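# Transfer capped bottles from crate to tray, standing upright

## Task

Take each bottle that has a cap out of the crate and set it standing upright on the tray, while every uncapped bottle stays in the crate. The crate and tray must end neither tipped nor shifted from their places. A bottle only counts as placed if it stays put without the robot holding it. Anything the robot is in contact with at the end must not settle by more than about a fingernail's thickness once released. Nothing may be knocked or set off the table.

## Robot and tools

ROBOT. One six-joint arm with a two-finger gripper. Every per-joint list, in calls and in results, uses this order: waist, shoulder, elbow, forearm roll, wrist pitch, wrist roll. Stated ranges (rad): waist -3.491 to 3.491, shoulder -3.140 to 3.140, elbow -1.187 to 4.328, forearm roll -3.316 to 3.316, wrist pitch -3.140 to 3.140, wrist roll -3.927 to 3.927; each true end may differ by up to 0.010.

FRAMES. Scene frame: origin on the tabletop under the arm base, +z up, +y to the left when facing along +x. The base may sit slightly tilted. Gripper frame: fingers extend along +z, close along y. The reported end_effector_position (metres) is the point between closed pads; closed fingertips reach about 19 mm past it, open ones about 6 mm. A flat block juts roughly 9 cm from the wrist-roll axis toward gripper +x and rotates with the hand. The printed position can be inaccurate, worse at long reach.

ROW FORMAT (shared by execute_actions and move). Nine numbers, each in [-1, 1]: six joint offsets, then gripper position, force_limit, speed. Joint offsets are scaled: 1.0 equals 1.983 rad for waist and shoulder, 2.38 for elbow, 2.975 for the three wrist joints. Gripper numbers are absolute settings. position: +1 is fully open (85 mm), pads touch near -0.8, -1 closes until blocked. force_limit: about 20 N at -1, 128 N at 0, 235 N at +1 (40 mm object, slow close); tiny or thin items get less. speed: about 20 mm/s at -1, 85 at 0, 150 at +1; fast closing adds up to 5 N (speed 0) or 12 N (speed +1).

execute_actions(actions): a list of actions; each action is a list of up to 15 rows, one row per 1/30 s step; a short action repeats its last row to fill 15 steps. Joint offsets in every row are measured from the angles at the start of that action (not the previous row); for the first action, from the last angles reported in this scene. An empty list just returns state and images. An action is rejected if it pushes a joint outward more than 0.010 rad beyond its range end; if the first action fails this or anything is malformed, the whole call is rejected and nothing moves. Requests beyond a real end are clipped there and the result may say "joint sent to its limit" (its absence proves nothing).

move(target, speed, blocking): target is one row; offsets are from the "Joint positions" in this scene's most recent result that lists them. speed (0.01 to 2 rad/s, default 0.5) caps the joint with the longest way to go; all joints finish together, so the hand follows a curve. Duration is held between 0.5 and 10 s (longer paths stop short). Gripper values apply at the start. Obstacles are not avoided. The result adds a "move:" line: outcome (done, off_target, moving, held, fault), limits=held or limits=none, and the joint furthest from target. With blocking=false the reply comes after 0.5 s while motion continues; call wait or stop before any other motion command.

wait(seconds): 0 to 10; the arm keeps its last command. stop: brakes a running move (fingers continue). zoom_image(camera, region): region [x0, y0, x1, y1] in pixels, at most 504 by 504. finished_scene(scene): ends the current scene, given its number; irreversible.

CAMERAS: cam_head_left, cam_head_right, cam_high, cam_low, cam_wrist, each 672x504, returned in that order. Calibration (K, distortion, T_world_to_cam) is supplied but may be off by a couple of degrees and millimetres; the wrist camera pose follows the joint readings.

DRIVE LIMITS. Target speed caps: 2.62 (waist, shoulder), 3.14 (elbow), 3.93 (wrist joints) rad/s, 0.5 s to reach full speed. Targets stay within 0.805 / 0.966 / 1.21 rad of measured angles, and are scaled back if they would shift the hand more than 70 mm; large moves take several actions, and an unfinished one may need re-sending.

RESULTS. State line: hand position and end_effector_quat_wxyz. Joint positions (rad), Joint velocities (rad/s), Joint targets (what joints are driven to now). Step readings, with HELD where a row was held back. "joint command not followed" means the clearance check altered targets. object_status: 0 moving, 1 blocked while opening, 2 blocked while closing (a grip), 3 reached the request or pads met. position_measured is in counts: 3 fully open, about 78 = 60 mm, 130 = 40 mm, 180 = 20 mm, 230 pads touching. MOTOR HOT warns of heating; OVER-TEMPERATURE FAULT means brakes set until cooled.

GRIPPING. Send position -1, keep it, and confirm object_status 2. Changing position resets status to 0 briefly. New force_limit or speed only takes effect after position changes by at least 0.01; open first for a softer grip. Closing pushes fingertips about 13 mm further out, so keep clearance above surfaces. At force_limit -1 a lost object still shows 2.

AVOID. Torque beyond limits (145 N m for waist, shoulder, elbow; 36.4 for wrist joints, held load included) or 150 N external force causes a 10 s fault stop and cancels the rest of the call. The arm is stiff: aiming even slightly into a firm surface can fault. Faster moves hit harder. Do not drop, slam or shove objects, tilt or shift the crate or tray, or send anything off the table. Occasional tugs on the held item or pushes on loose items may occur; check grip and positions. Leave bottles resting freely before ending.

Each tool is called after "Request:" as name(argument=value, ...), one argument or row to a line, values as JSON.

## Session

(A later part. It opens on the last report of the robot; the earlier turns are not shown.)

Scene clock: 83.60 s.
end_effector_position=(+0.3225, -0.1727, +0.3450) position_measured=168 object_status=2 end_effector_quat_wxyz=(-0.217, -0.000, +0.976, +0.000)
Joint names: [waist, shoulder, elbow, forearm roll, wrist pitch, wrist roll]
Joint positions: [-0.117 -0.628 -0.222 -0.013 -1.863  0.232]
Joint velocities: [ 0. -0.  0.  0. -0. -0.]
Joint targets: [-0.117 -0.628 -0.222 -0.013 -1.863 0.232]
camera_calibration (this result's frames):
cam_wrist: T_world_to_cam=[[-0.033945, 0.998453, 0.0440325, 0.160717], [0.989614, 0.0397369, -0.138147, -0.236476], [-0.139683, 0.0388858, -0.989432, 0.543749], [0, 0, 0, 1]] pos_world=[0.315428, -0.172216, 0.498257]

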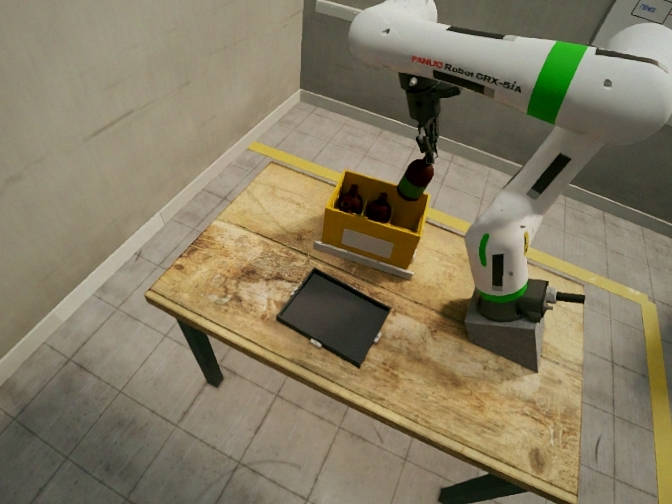

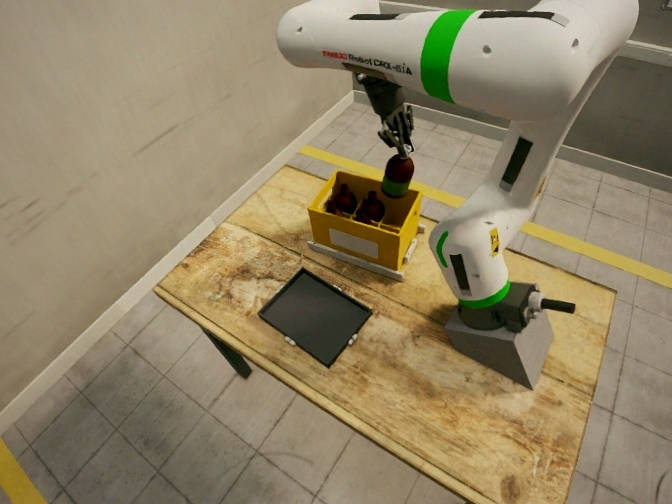

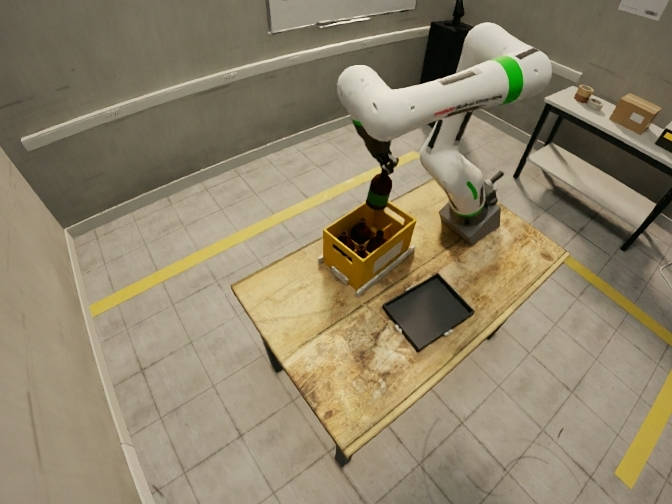

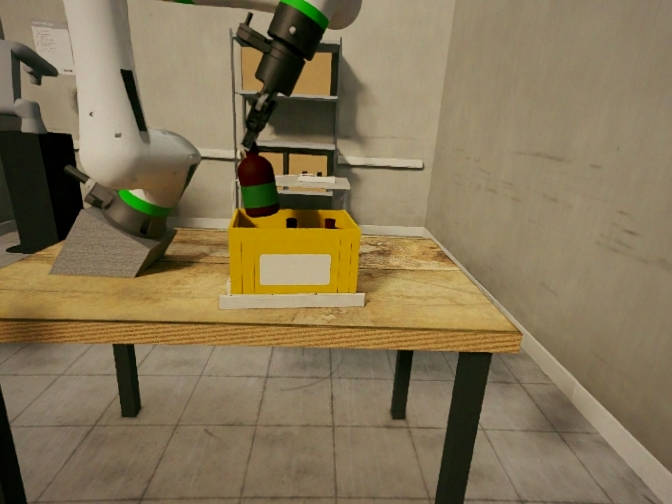

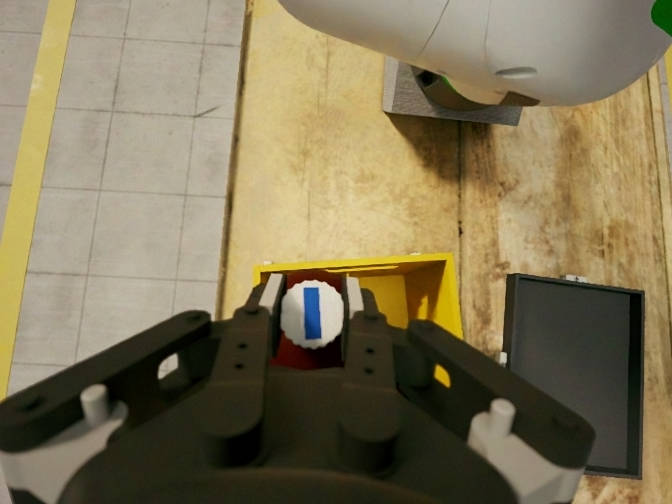

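Request:
move(
  target=[0.4662,0.1332,0.1410,-0.0065,-0.0810,-0.3149,-1,-0.1,-0.5],
  speed=0.8,
)

Request:
zoom_image(
  camera="cam_low",
  region=[250, 90, 390, 230],
)

Scene clock: 114.60 s.
end_effector_position=(+0.4402, +0.0397, +0.3652) position_measured=168 object_status=2 end_effector_quat_wxyz=(-0.301, -0.000, +0.954, +0.001)
Joint names: [waist, shoulder, elbow, forearm roll, wrist pitch, wrist roll]
Joint positions: [ 0.807 -0.364  0.113 -0.032 -2.104 -0.704]
Joint velocities: [ 0.001  0.     0.001 -0.001  0.    -0.001]
Joint targets: [0.807 -0.364 0.113 -0.032 -2.104 -0.705]
move: done; limits=none; farthest joint: the waist, 0.000 radians from its target (0.925 radians at the start)
camera_calibration (this result's frames):
cam_wrist: T_world_to_cam=[[-0.025927, 0.998432, 0.0496208, -0.0537748], [0.950646, 0.039978, -0.307692, -0.27953], [-0.309193, 0.0391943, -0.950191, 0.632209], [0, 0, 0, 1]] pos_world=[0.459814, 0.0400865, 0.517379]

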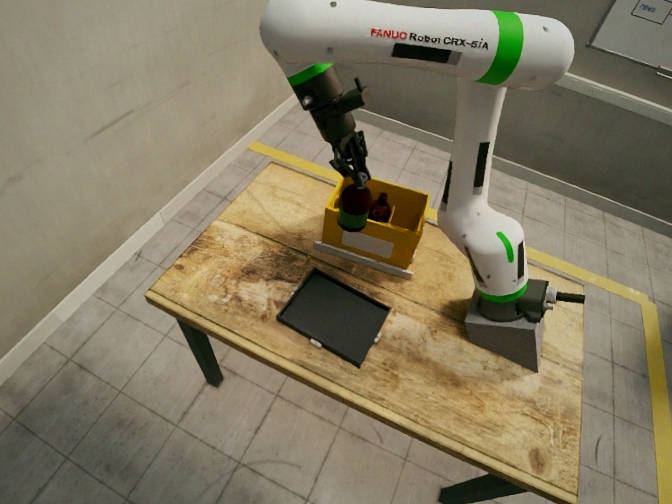

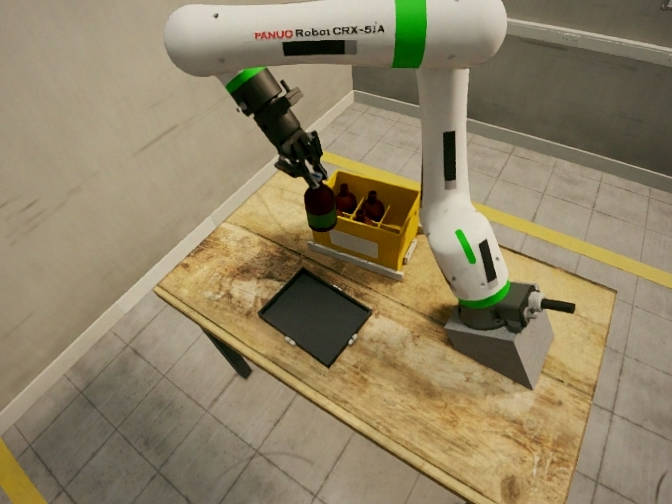

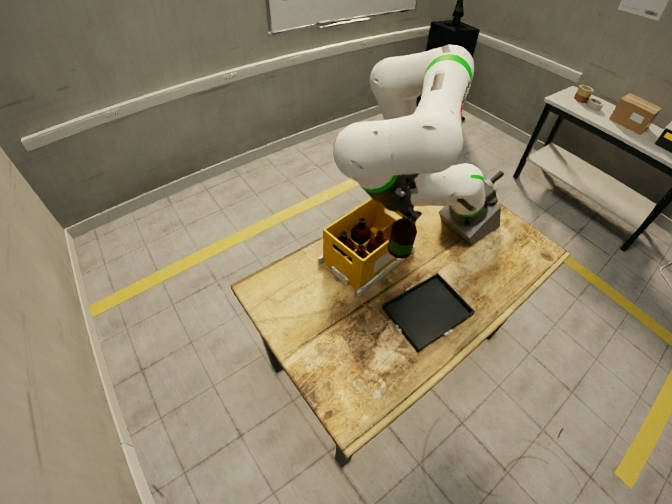

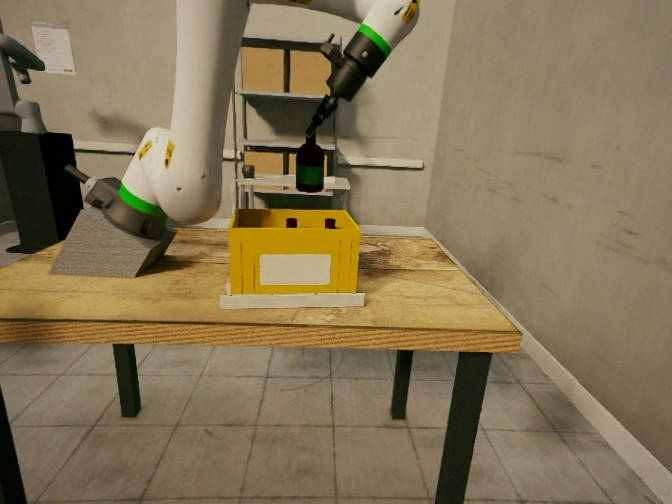

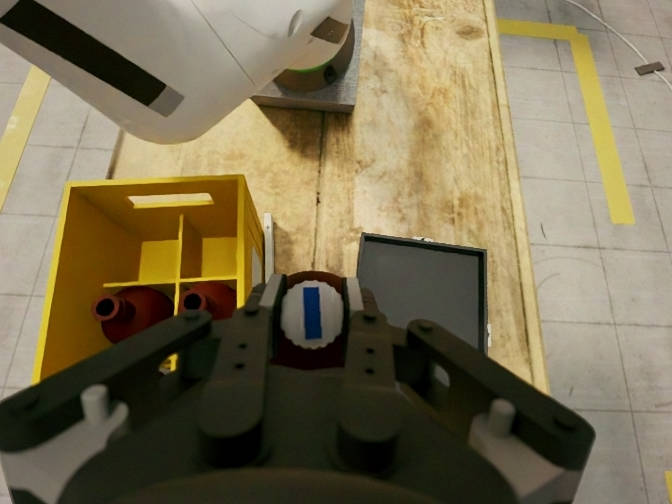

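Region (250, 90, 390, 230) of cam_low's 672x504 image, scaled by 3.600, with more detail than that image has.

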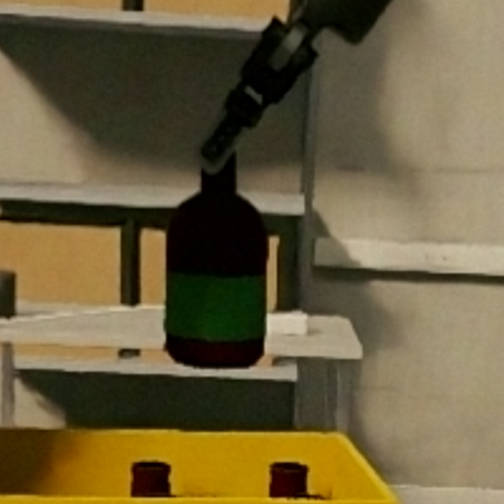

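Request:
move(
  target=[-0.0121,0.0964,-0.1008,-0.0340,0.1800,-0.0613,-1,-0.1,-0.5],
  speed=0.6,
)

Request:
zoom_image(
  camera="cam_head_left",
  region=[240, 200, 420, 380],
)

Scene clock: 134.27 s.
end_effector_position=(+0.4402, +0.1599, +0.1705) position_measured=168 object_status=2 end_effector_quat_wxyz=(-0.298, +0.124, +0.946, +0.040)
Joint names: [waist, shoulder, elbow, forearm roll, wrist pitch, wrist roll]
Joint positions: [ 0.783 -0.173 -0.127 -0.133 -1.569 -0.887]
Joint velocities: [ 0.    -0.001 -0.001 -0.001  0.    -0.   ]
Joint targets: [0.783 -0.173 -0.127 -0.133 -1.569 -0.887]
move: done; limits=none; farthest joint: the waist, 0.000 radians from its target (0.024 radians at the start)
camera_calibration (this result's frames):
cam_wrist: T_world_to_cam=[[0.233131, 0.971175, 0.0496989, -0.273875], [0.928605, -0.207157, -0.307861, -0.295027], [-0.288692, 0.117923, -0.950132, 0.420842], [0, 0, 0, 1]] pos_world=[0.459306, 0.155236, 0.322639]

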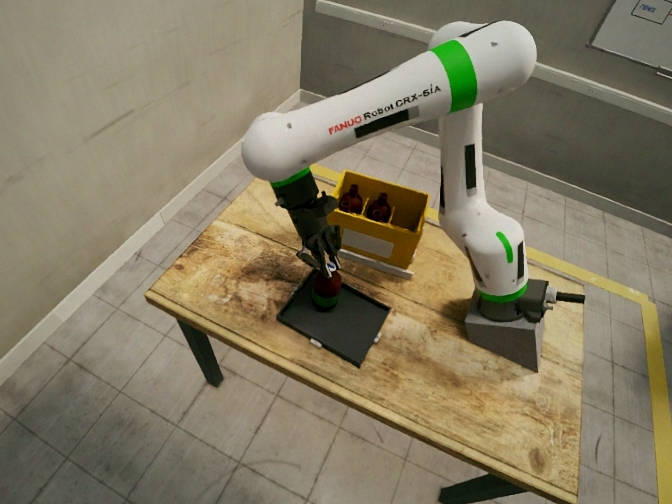

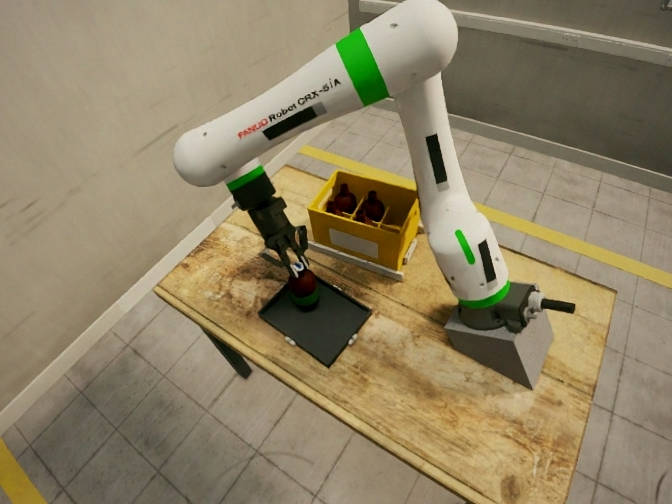

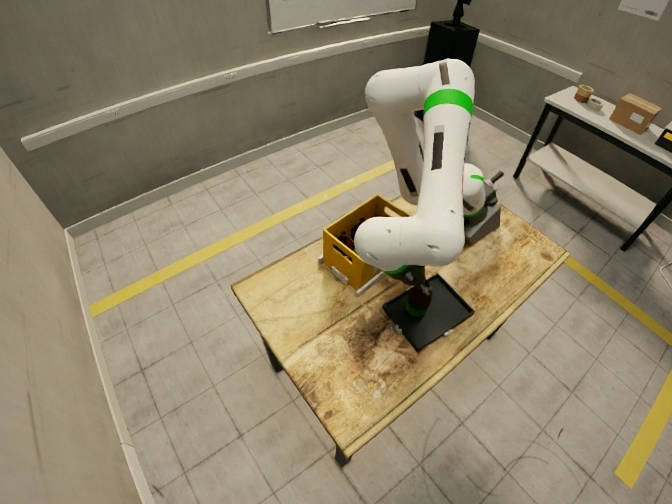

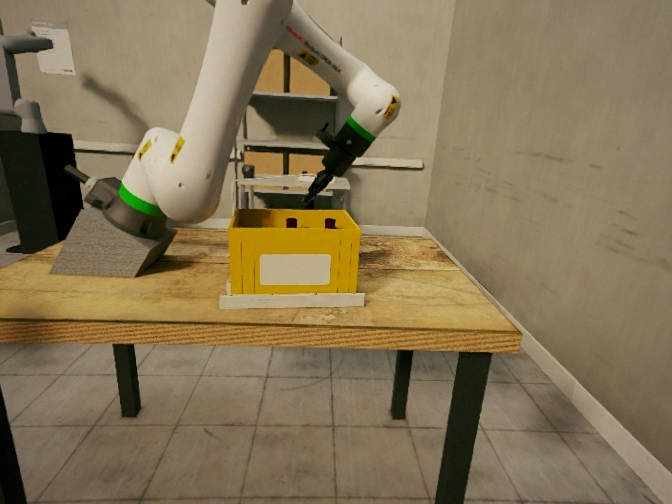

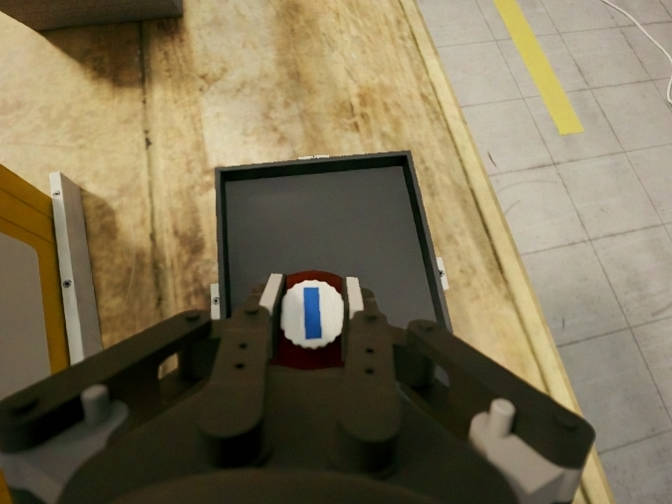

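Region (240, 200, 420, 380) of cam_head_left's 672x504 image, scaled by 2.800, with more detail than that image has.

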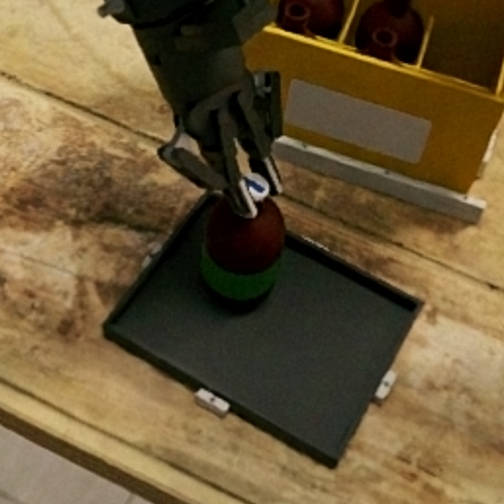

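Request:
move(
  target=[-0.00418,0.00581,-0.00339,-0.00014,0.0062,0.00365,-1,-0.1,-0.5],
  speed=0.04,
)

Scene clock: 142.47 s.
end_effector_position=(+0.4402, +0.1599, +0.1615) position_measured=168 object_status=2 end_effector_quat_wxyz=(-0.298, +0.124, +0.946, +0.040)
Joint names: [waist, shoulder, elbow, forearm roll, wrist pitch, wrist roll]
Joint positions: [ 0.775 -0.161 -0.135 -0.134 -1.55  -0.876]
Joint velocities: [-0.     0.001 -0.    -0.002  0.     0.   ]
Joint targets: [0.775 -0.161 -0.135 -0.134 -1.550 -0.876]
move: done; limits=none; farthest joint: the waist, 0.000 radians from its target (0.008 radians at the start)
camera_calibration (this result's frames):
cam_wrist: T_world_to_cam=[[0.233147, 0.971166, 0.0498006, -0.273408], [0.928636, -0.207154, -0.307771, -0.297803], [-0.28858, 0.118002, -0.950156, 0.412242], [0, 0, 0, 1]] pos_world=[0.459259, 0.155188, 0.313655]

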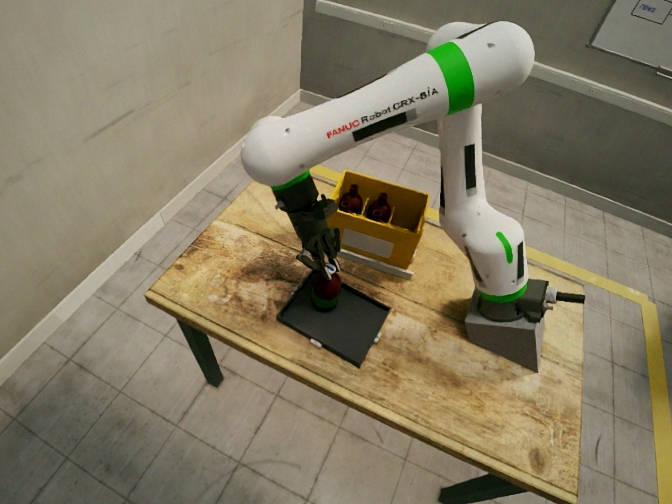

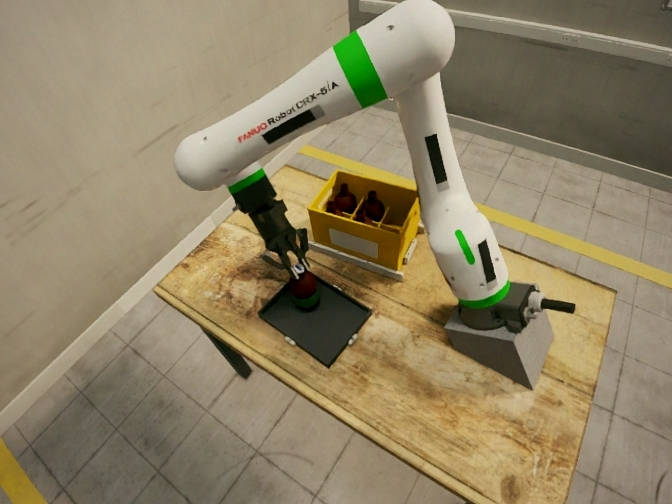

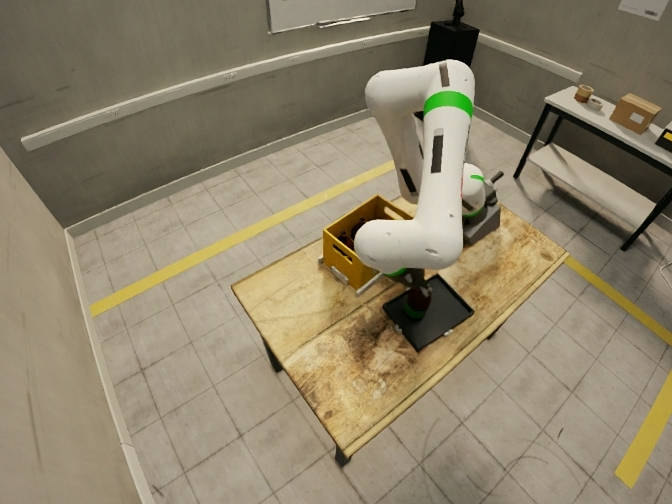

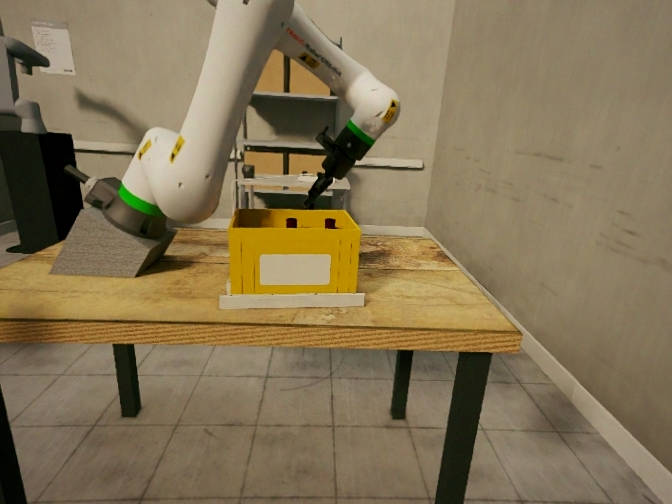

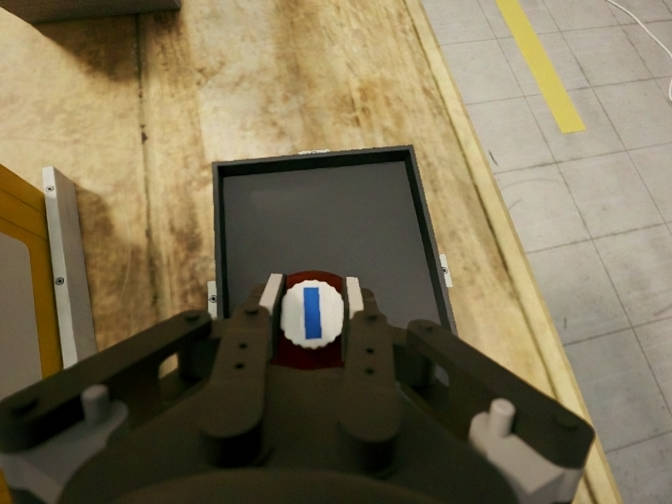

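No contact yet. Down 2.5 mm.

Request:
move(
  target=[-0.00116,0.00161,-0.00094,-0.00004,0.00172,0.00101,-1,-0.1,-0.5],
  speed=0.02,
)

Scene clock: 144.67 s.
end_effector_position=(+0.4401, +0.1598, +0.1590) position_measured=168 object_status=2 end_effector_quat_wxyz=(-0.298, +0.124, +0.946, +0.040)
Joint names: [waist, shoulder, elbow, forearm roll, wrist pitch, wrist roll]
Joint positions: [ 0.773 -0.158 -0.137 -0.134 -1.545 -0.873]
Joint velocities: [ 0.001  0.    -0.    -0.     0.001  0.   ]
Joint targets: [0.773 -0.158 -0.137 -0.134 -1.545 -0.873]
move: done; limits=none; farthest joint: the waist, 0.000 radians from its target (0.002 radians at the start)
camera_calibration (this result's frames):
cam_wrist: T_world_to_cam=[[0.233161, 0.971161, 0.0498259, -0.27325], [0.928644, -0.207165, -0.307737, -0.298559], [-0.28854, 0.118023, -0.950166, 0.409857], [0, 0, 0, 1]] pos_world=[0.459227, 0.155146, 0.311169]

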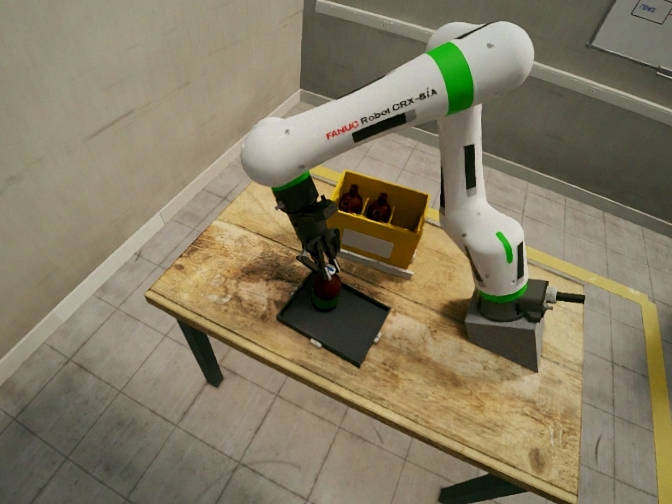

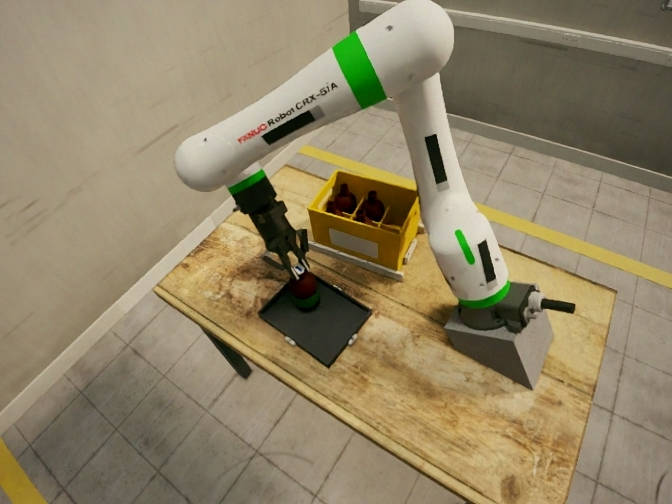

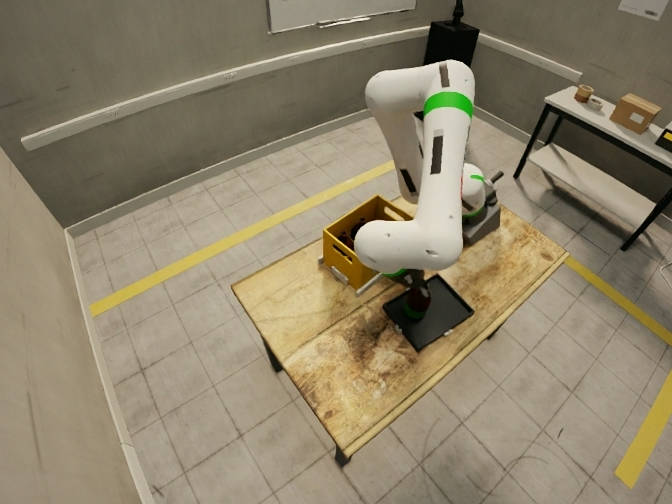

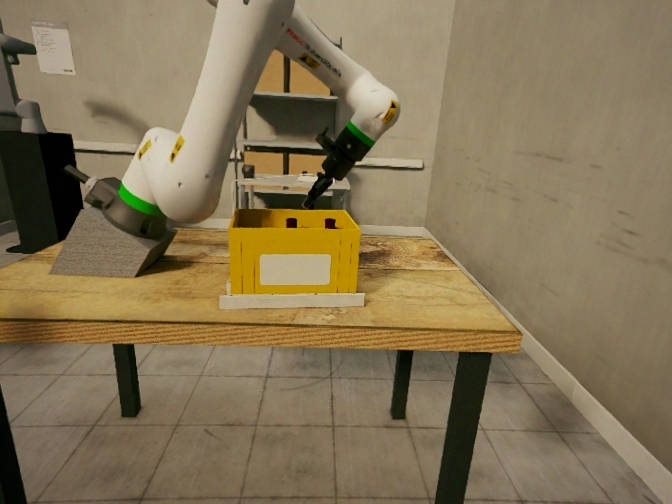

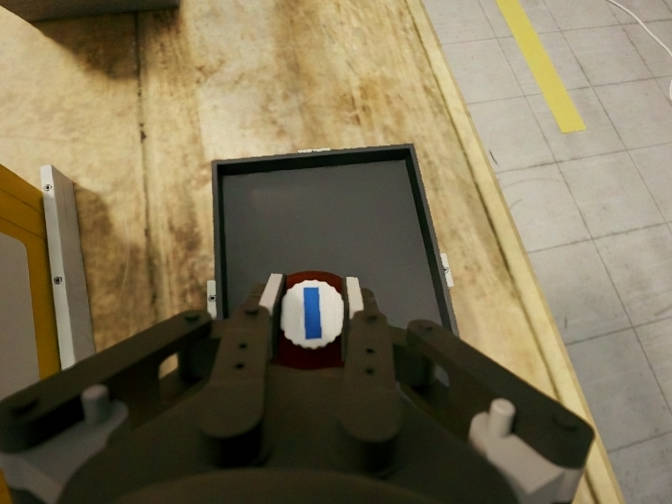

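Request:
move(
  target=[-0.00093,0.00129,-0.00075,-0.00003,0.00138,0.00081,-1,-0.1,-0.5],
  speed=0.02,
)

Scene clock: 146.87 s.
end_effector_position=(+0.4401, +0.1598, +0.1570) position_measured=168 object_status=2 end_effector_quat_wxyz=(-0.298, +0.124, +0.946, +0.040)
Joint names: [waist, shoulder, elbow, forearm roll, wrist pitch, wrist roll]
Joint positions: [ 0.771 -0.156 -0.139 -0.134 -1.541 -0.871]
Joint velocities: [-0.001  0.001 -0.     0.001  0.     0.   ]
Joint targets: [0.771 -0.156 -0.139 -0.134 -1.541 -0.871]
move: done; limits=none; farthest joint: the waist, 0.000 radians from its target (0.001 radians at the start)
camera_calibration (this result's frames):
cam_wrist: T_world_to_cam=[[0.233165, 0.971158, 0.0498629, -0.273113], [0.928659, -0.207163, -0.307695, -0.299172], [-0.288491, 0.118049, -0.950178, 0.407962], [0, 0, 0, 1]] pos_world=[0.459202, 0.155099, 0.309201]

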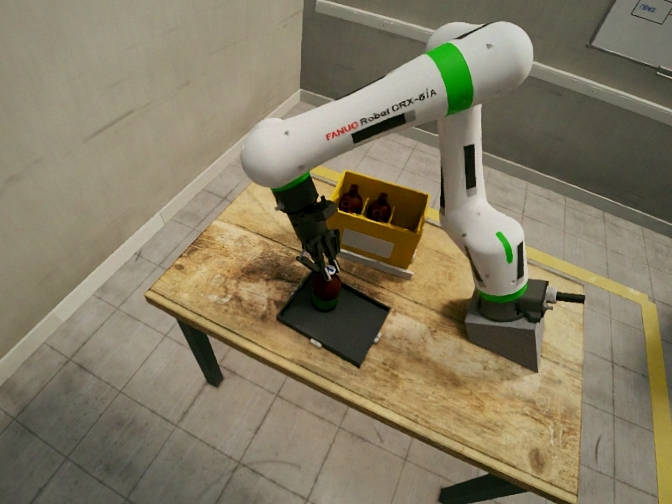

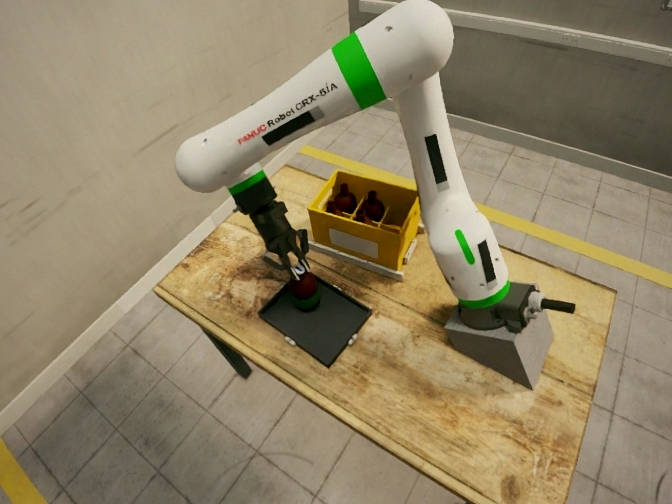

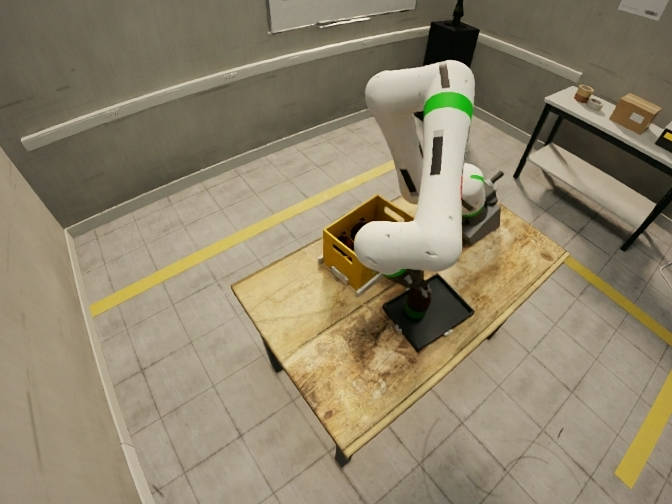

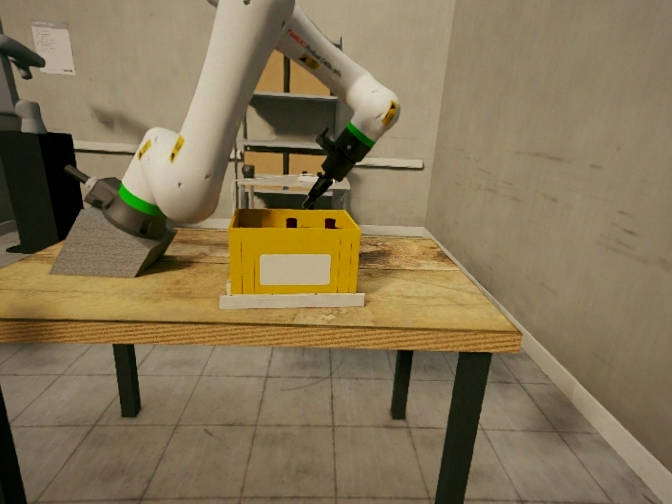

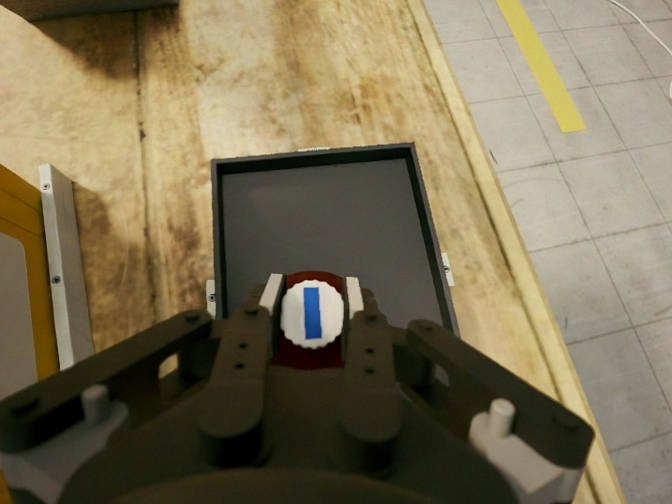

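Request:
move(
  target=[-0.0007,0.00097,-0.00057,-0.00002,0.00103,0.00061,-1,-0.1,-0.5],
  speed=0.02,
)

Scene clock: 149.60 s.
end_effector_position=(+0.4401, +0.1598, +0.1556) position_measured=168 object_status=2 end_effector_quat_wxyz=(-0.298, +0.124, +0.946, +0.040)
Joint names: [waist, shoulder, elbow, forearm roll, wrist pitch, wrist roll]
Joint positions: [ 0.769 -0.154 -0.14  -0.134 -1.538 -0.869]
Joint velocities: [ 0.001  0.    -0.001  0.     0.001  0.   ]
Joint targets: [0.769 -0.154 -0.140 -0.134 -1.538 -0.869]
move: done; limits=none; farthest joint: the waist, 0.000 radians from its target (0.001 radians at the start)
camera_calibration (this result's frames):
cam_wrist: T_world_to_cam=[[0.233143, 0.971163, 0.0498757, -0.272984], [0.928648, -0.207132, -0.307749, -0.299576], [-0.288544, 0.118067, -0.950159, 0.406581], [0, 0, 0, 1]] pos_world=[0.459161, 0.155056, 0.307738]

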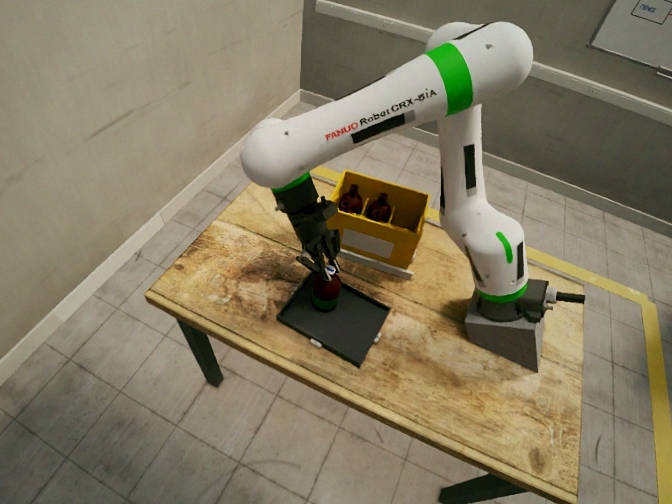

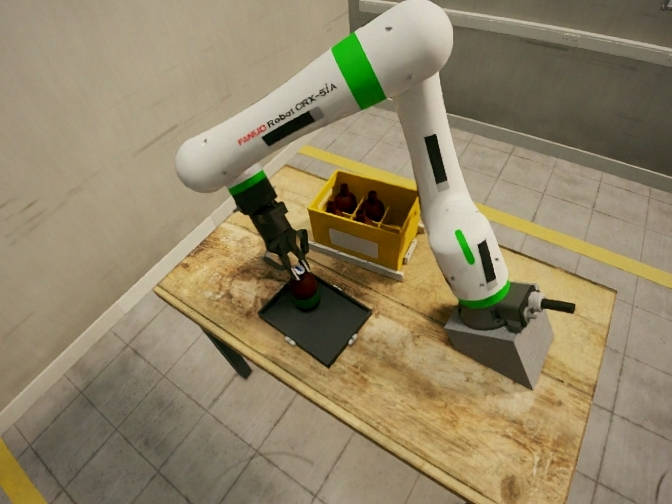

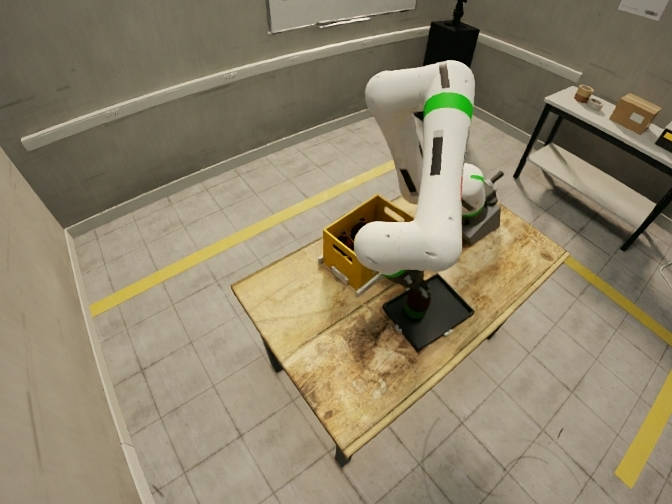

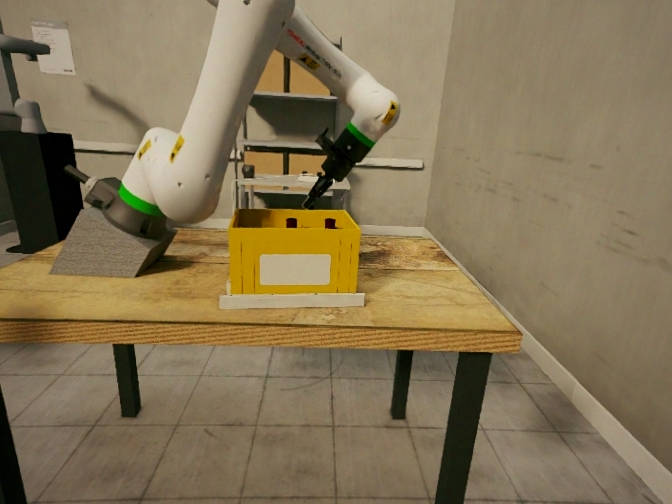

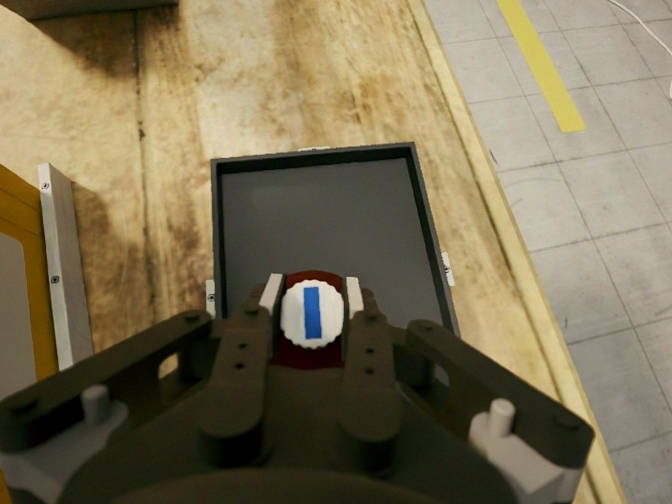

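Request:
move(
  target=[0,0,0,0,0,0,0.12,-0.1,0],
  speed=0.02,
)

Scene clock: 153.70 s.
end_effector_position=(+0.4401, +0.1597, +0.1556) position_measured=114 object_status=3 end_effector_quat_wxyz=(-0.298, +0.124, +0.946, +0.040)
Joint names: [waist, shoulder, elbow, forearm roll, wrist pitch, wrist roll]
Joint positions: [ 0.769 -0.154 -0.14  -0.134 -1.538 -0.869]
Joint velocities: [-0.    -0.     0.    -0.    -0.001 -0.   ]
Joint targets: [0.769 -0.154 -0.140 -0.134 -1.538 -0.869]
move: done; limits=none; farthest joint: the waist, 0.000 radians from its target (0.000 radians at the start)
camera_calibration (this result's frames):
cam_wrist: T_world_to_cam=[[0.233186, 0.971153, 0.049854, -0.272981], [0.92864, -0.20718, -0.307739, -0.299581], [-0.288533, 0.118057, -0.950164, 0.406577], [0, 0, 0, 1]] pos_world=[0.459169, 0.15504, 0.307731]

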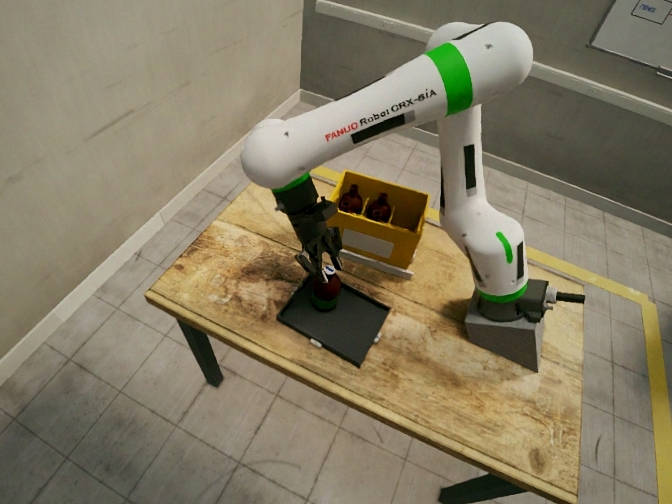

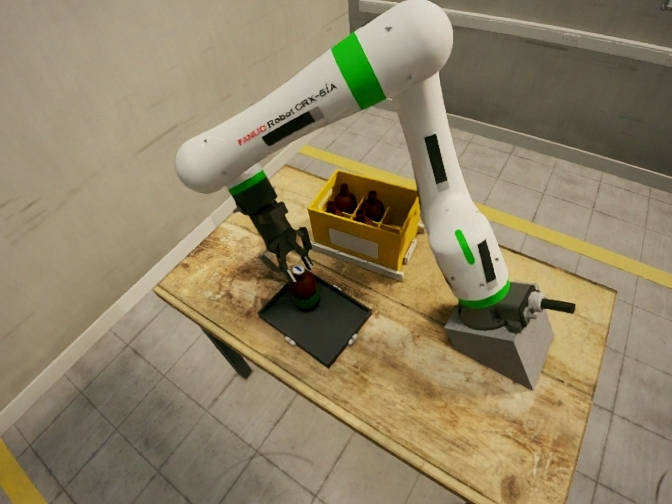

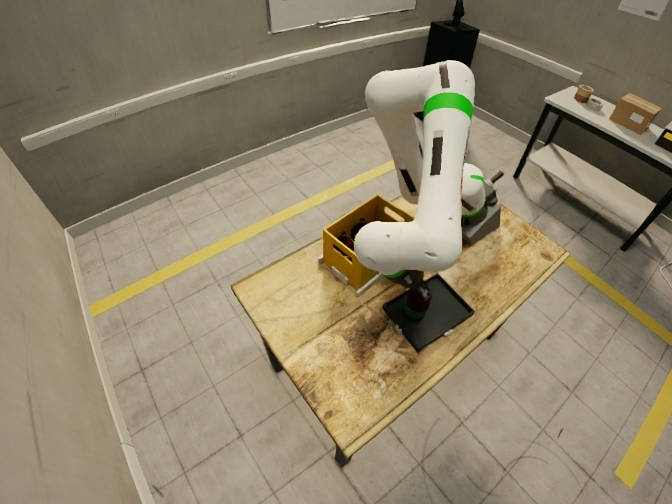

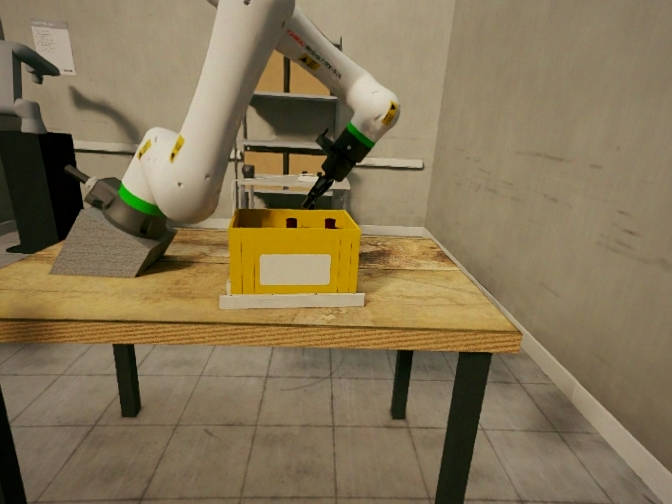

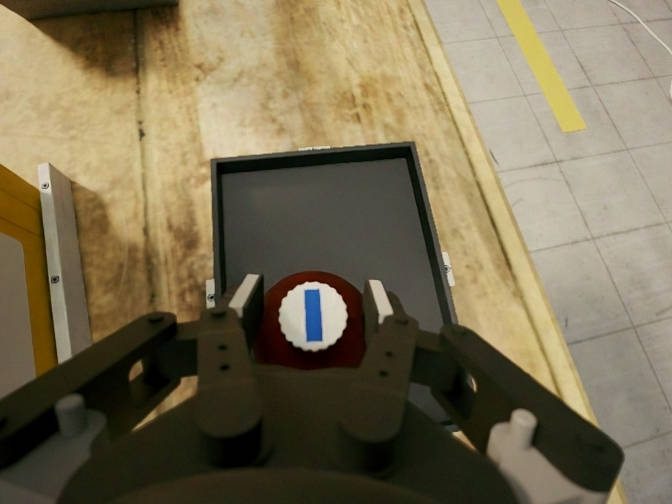

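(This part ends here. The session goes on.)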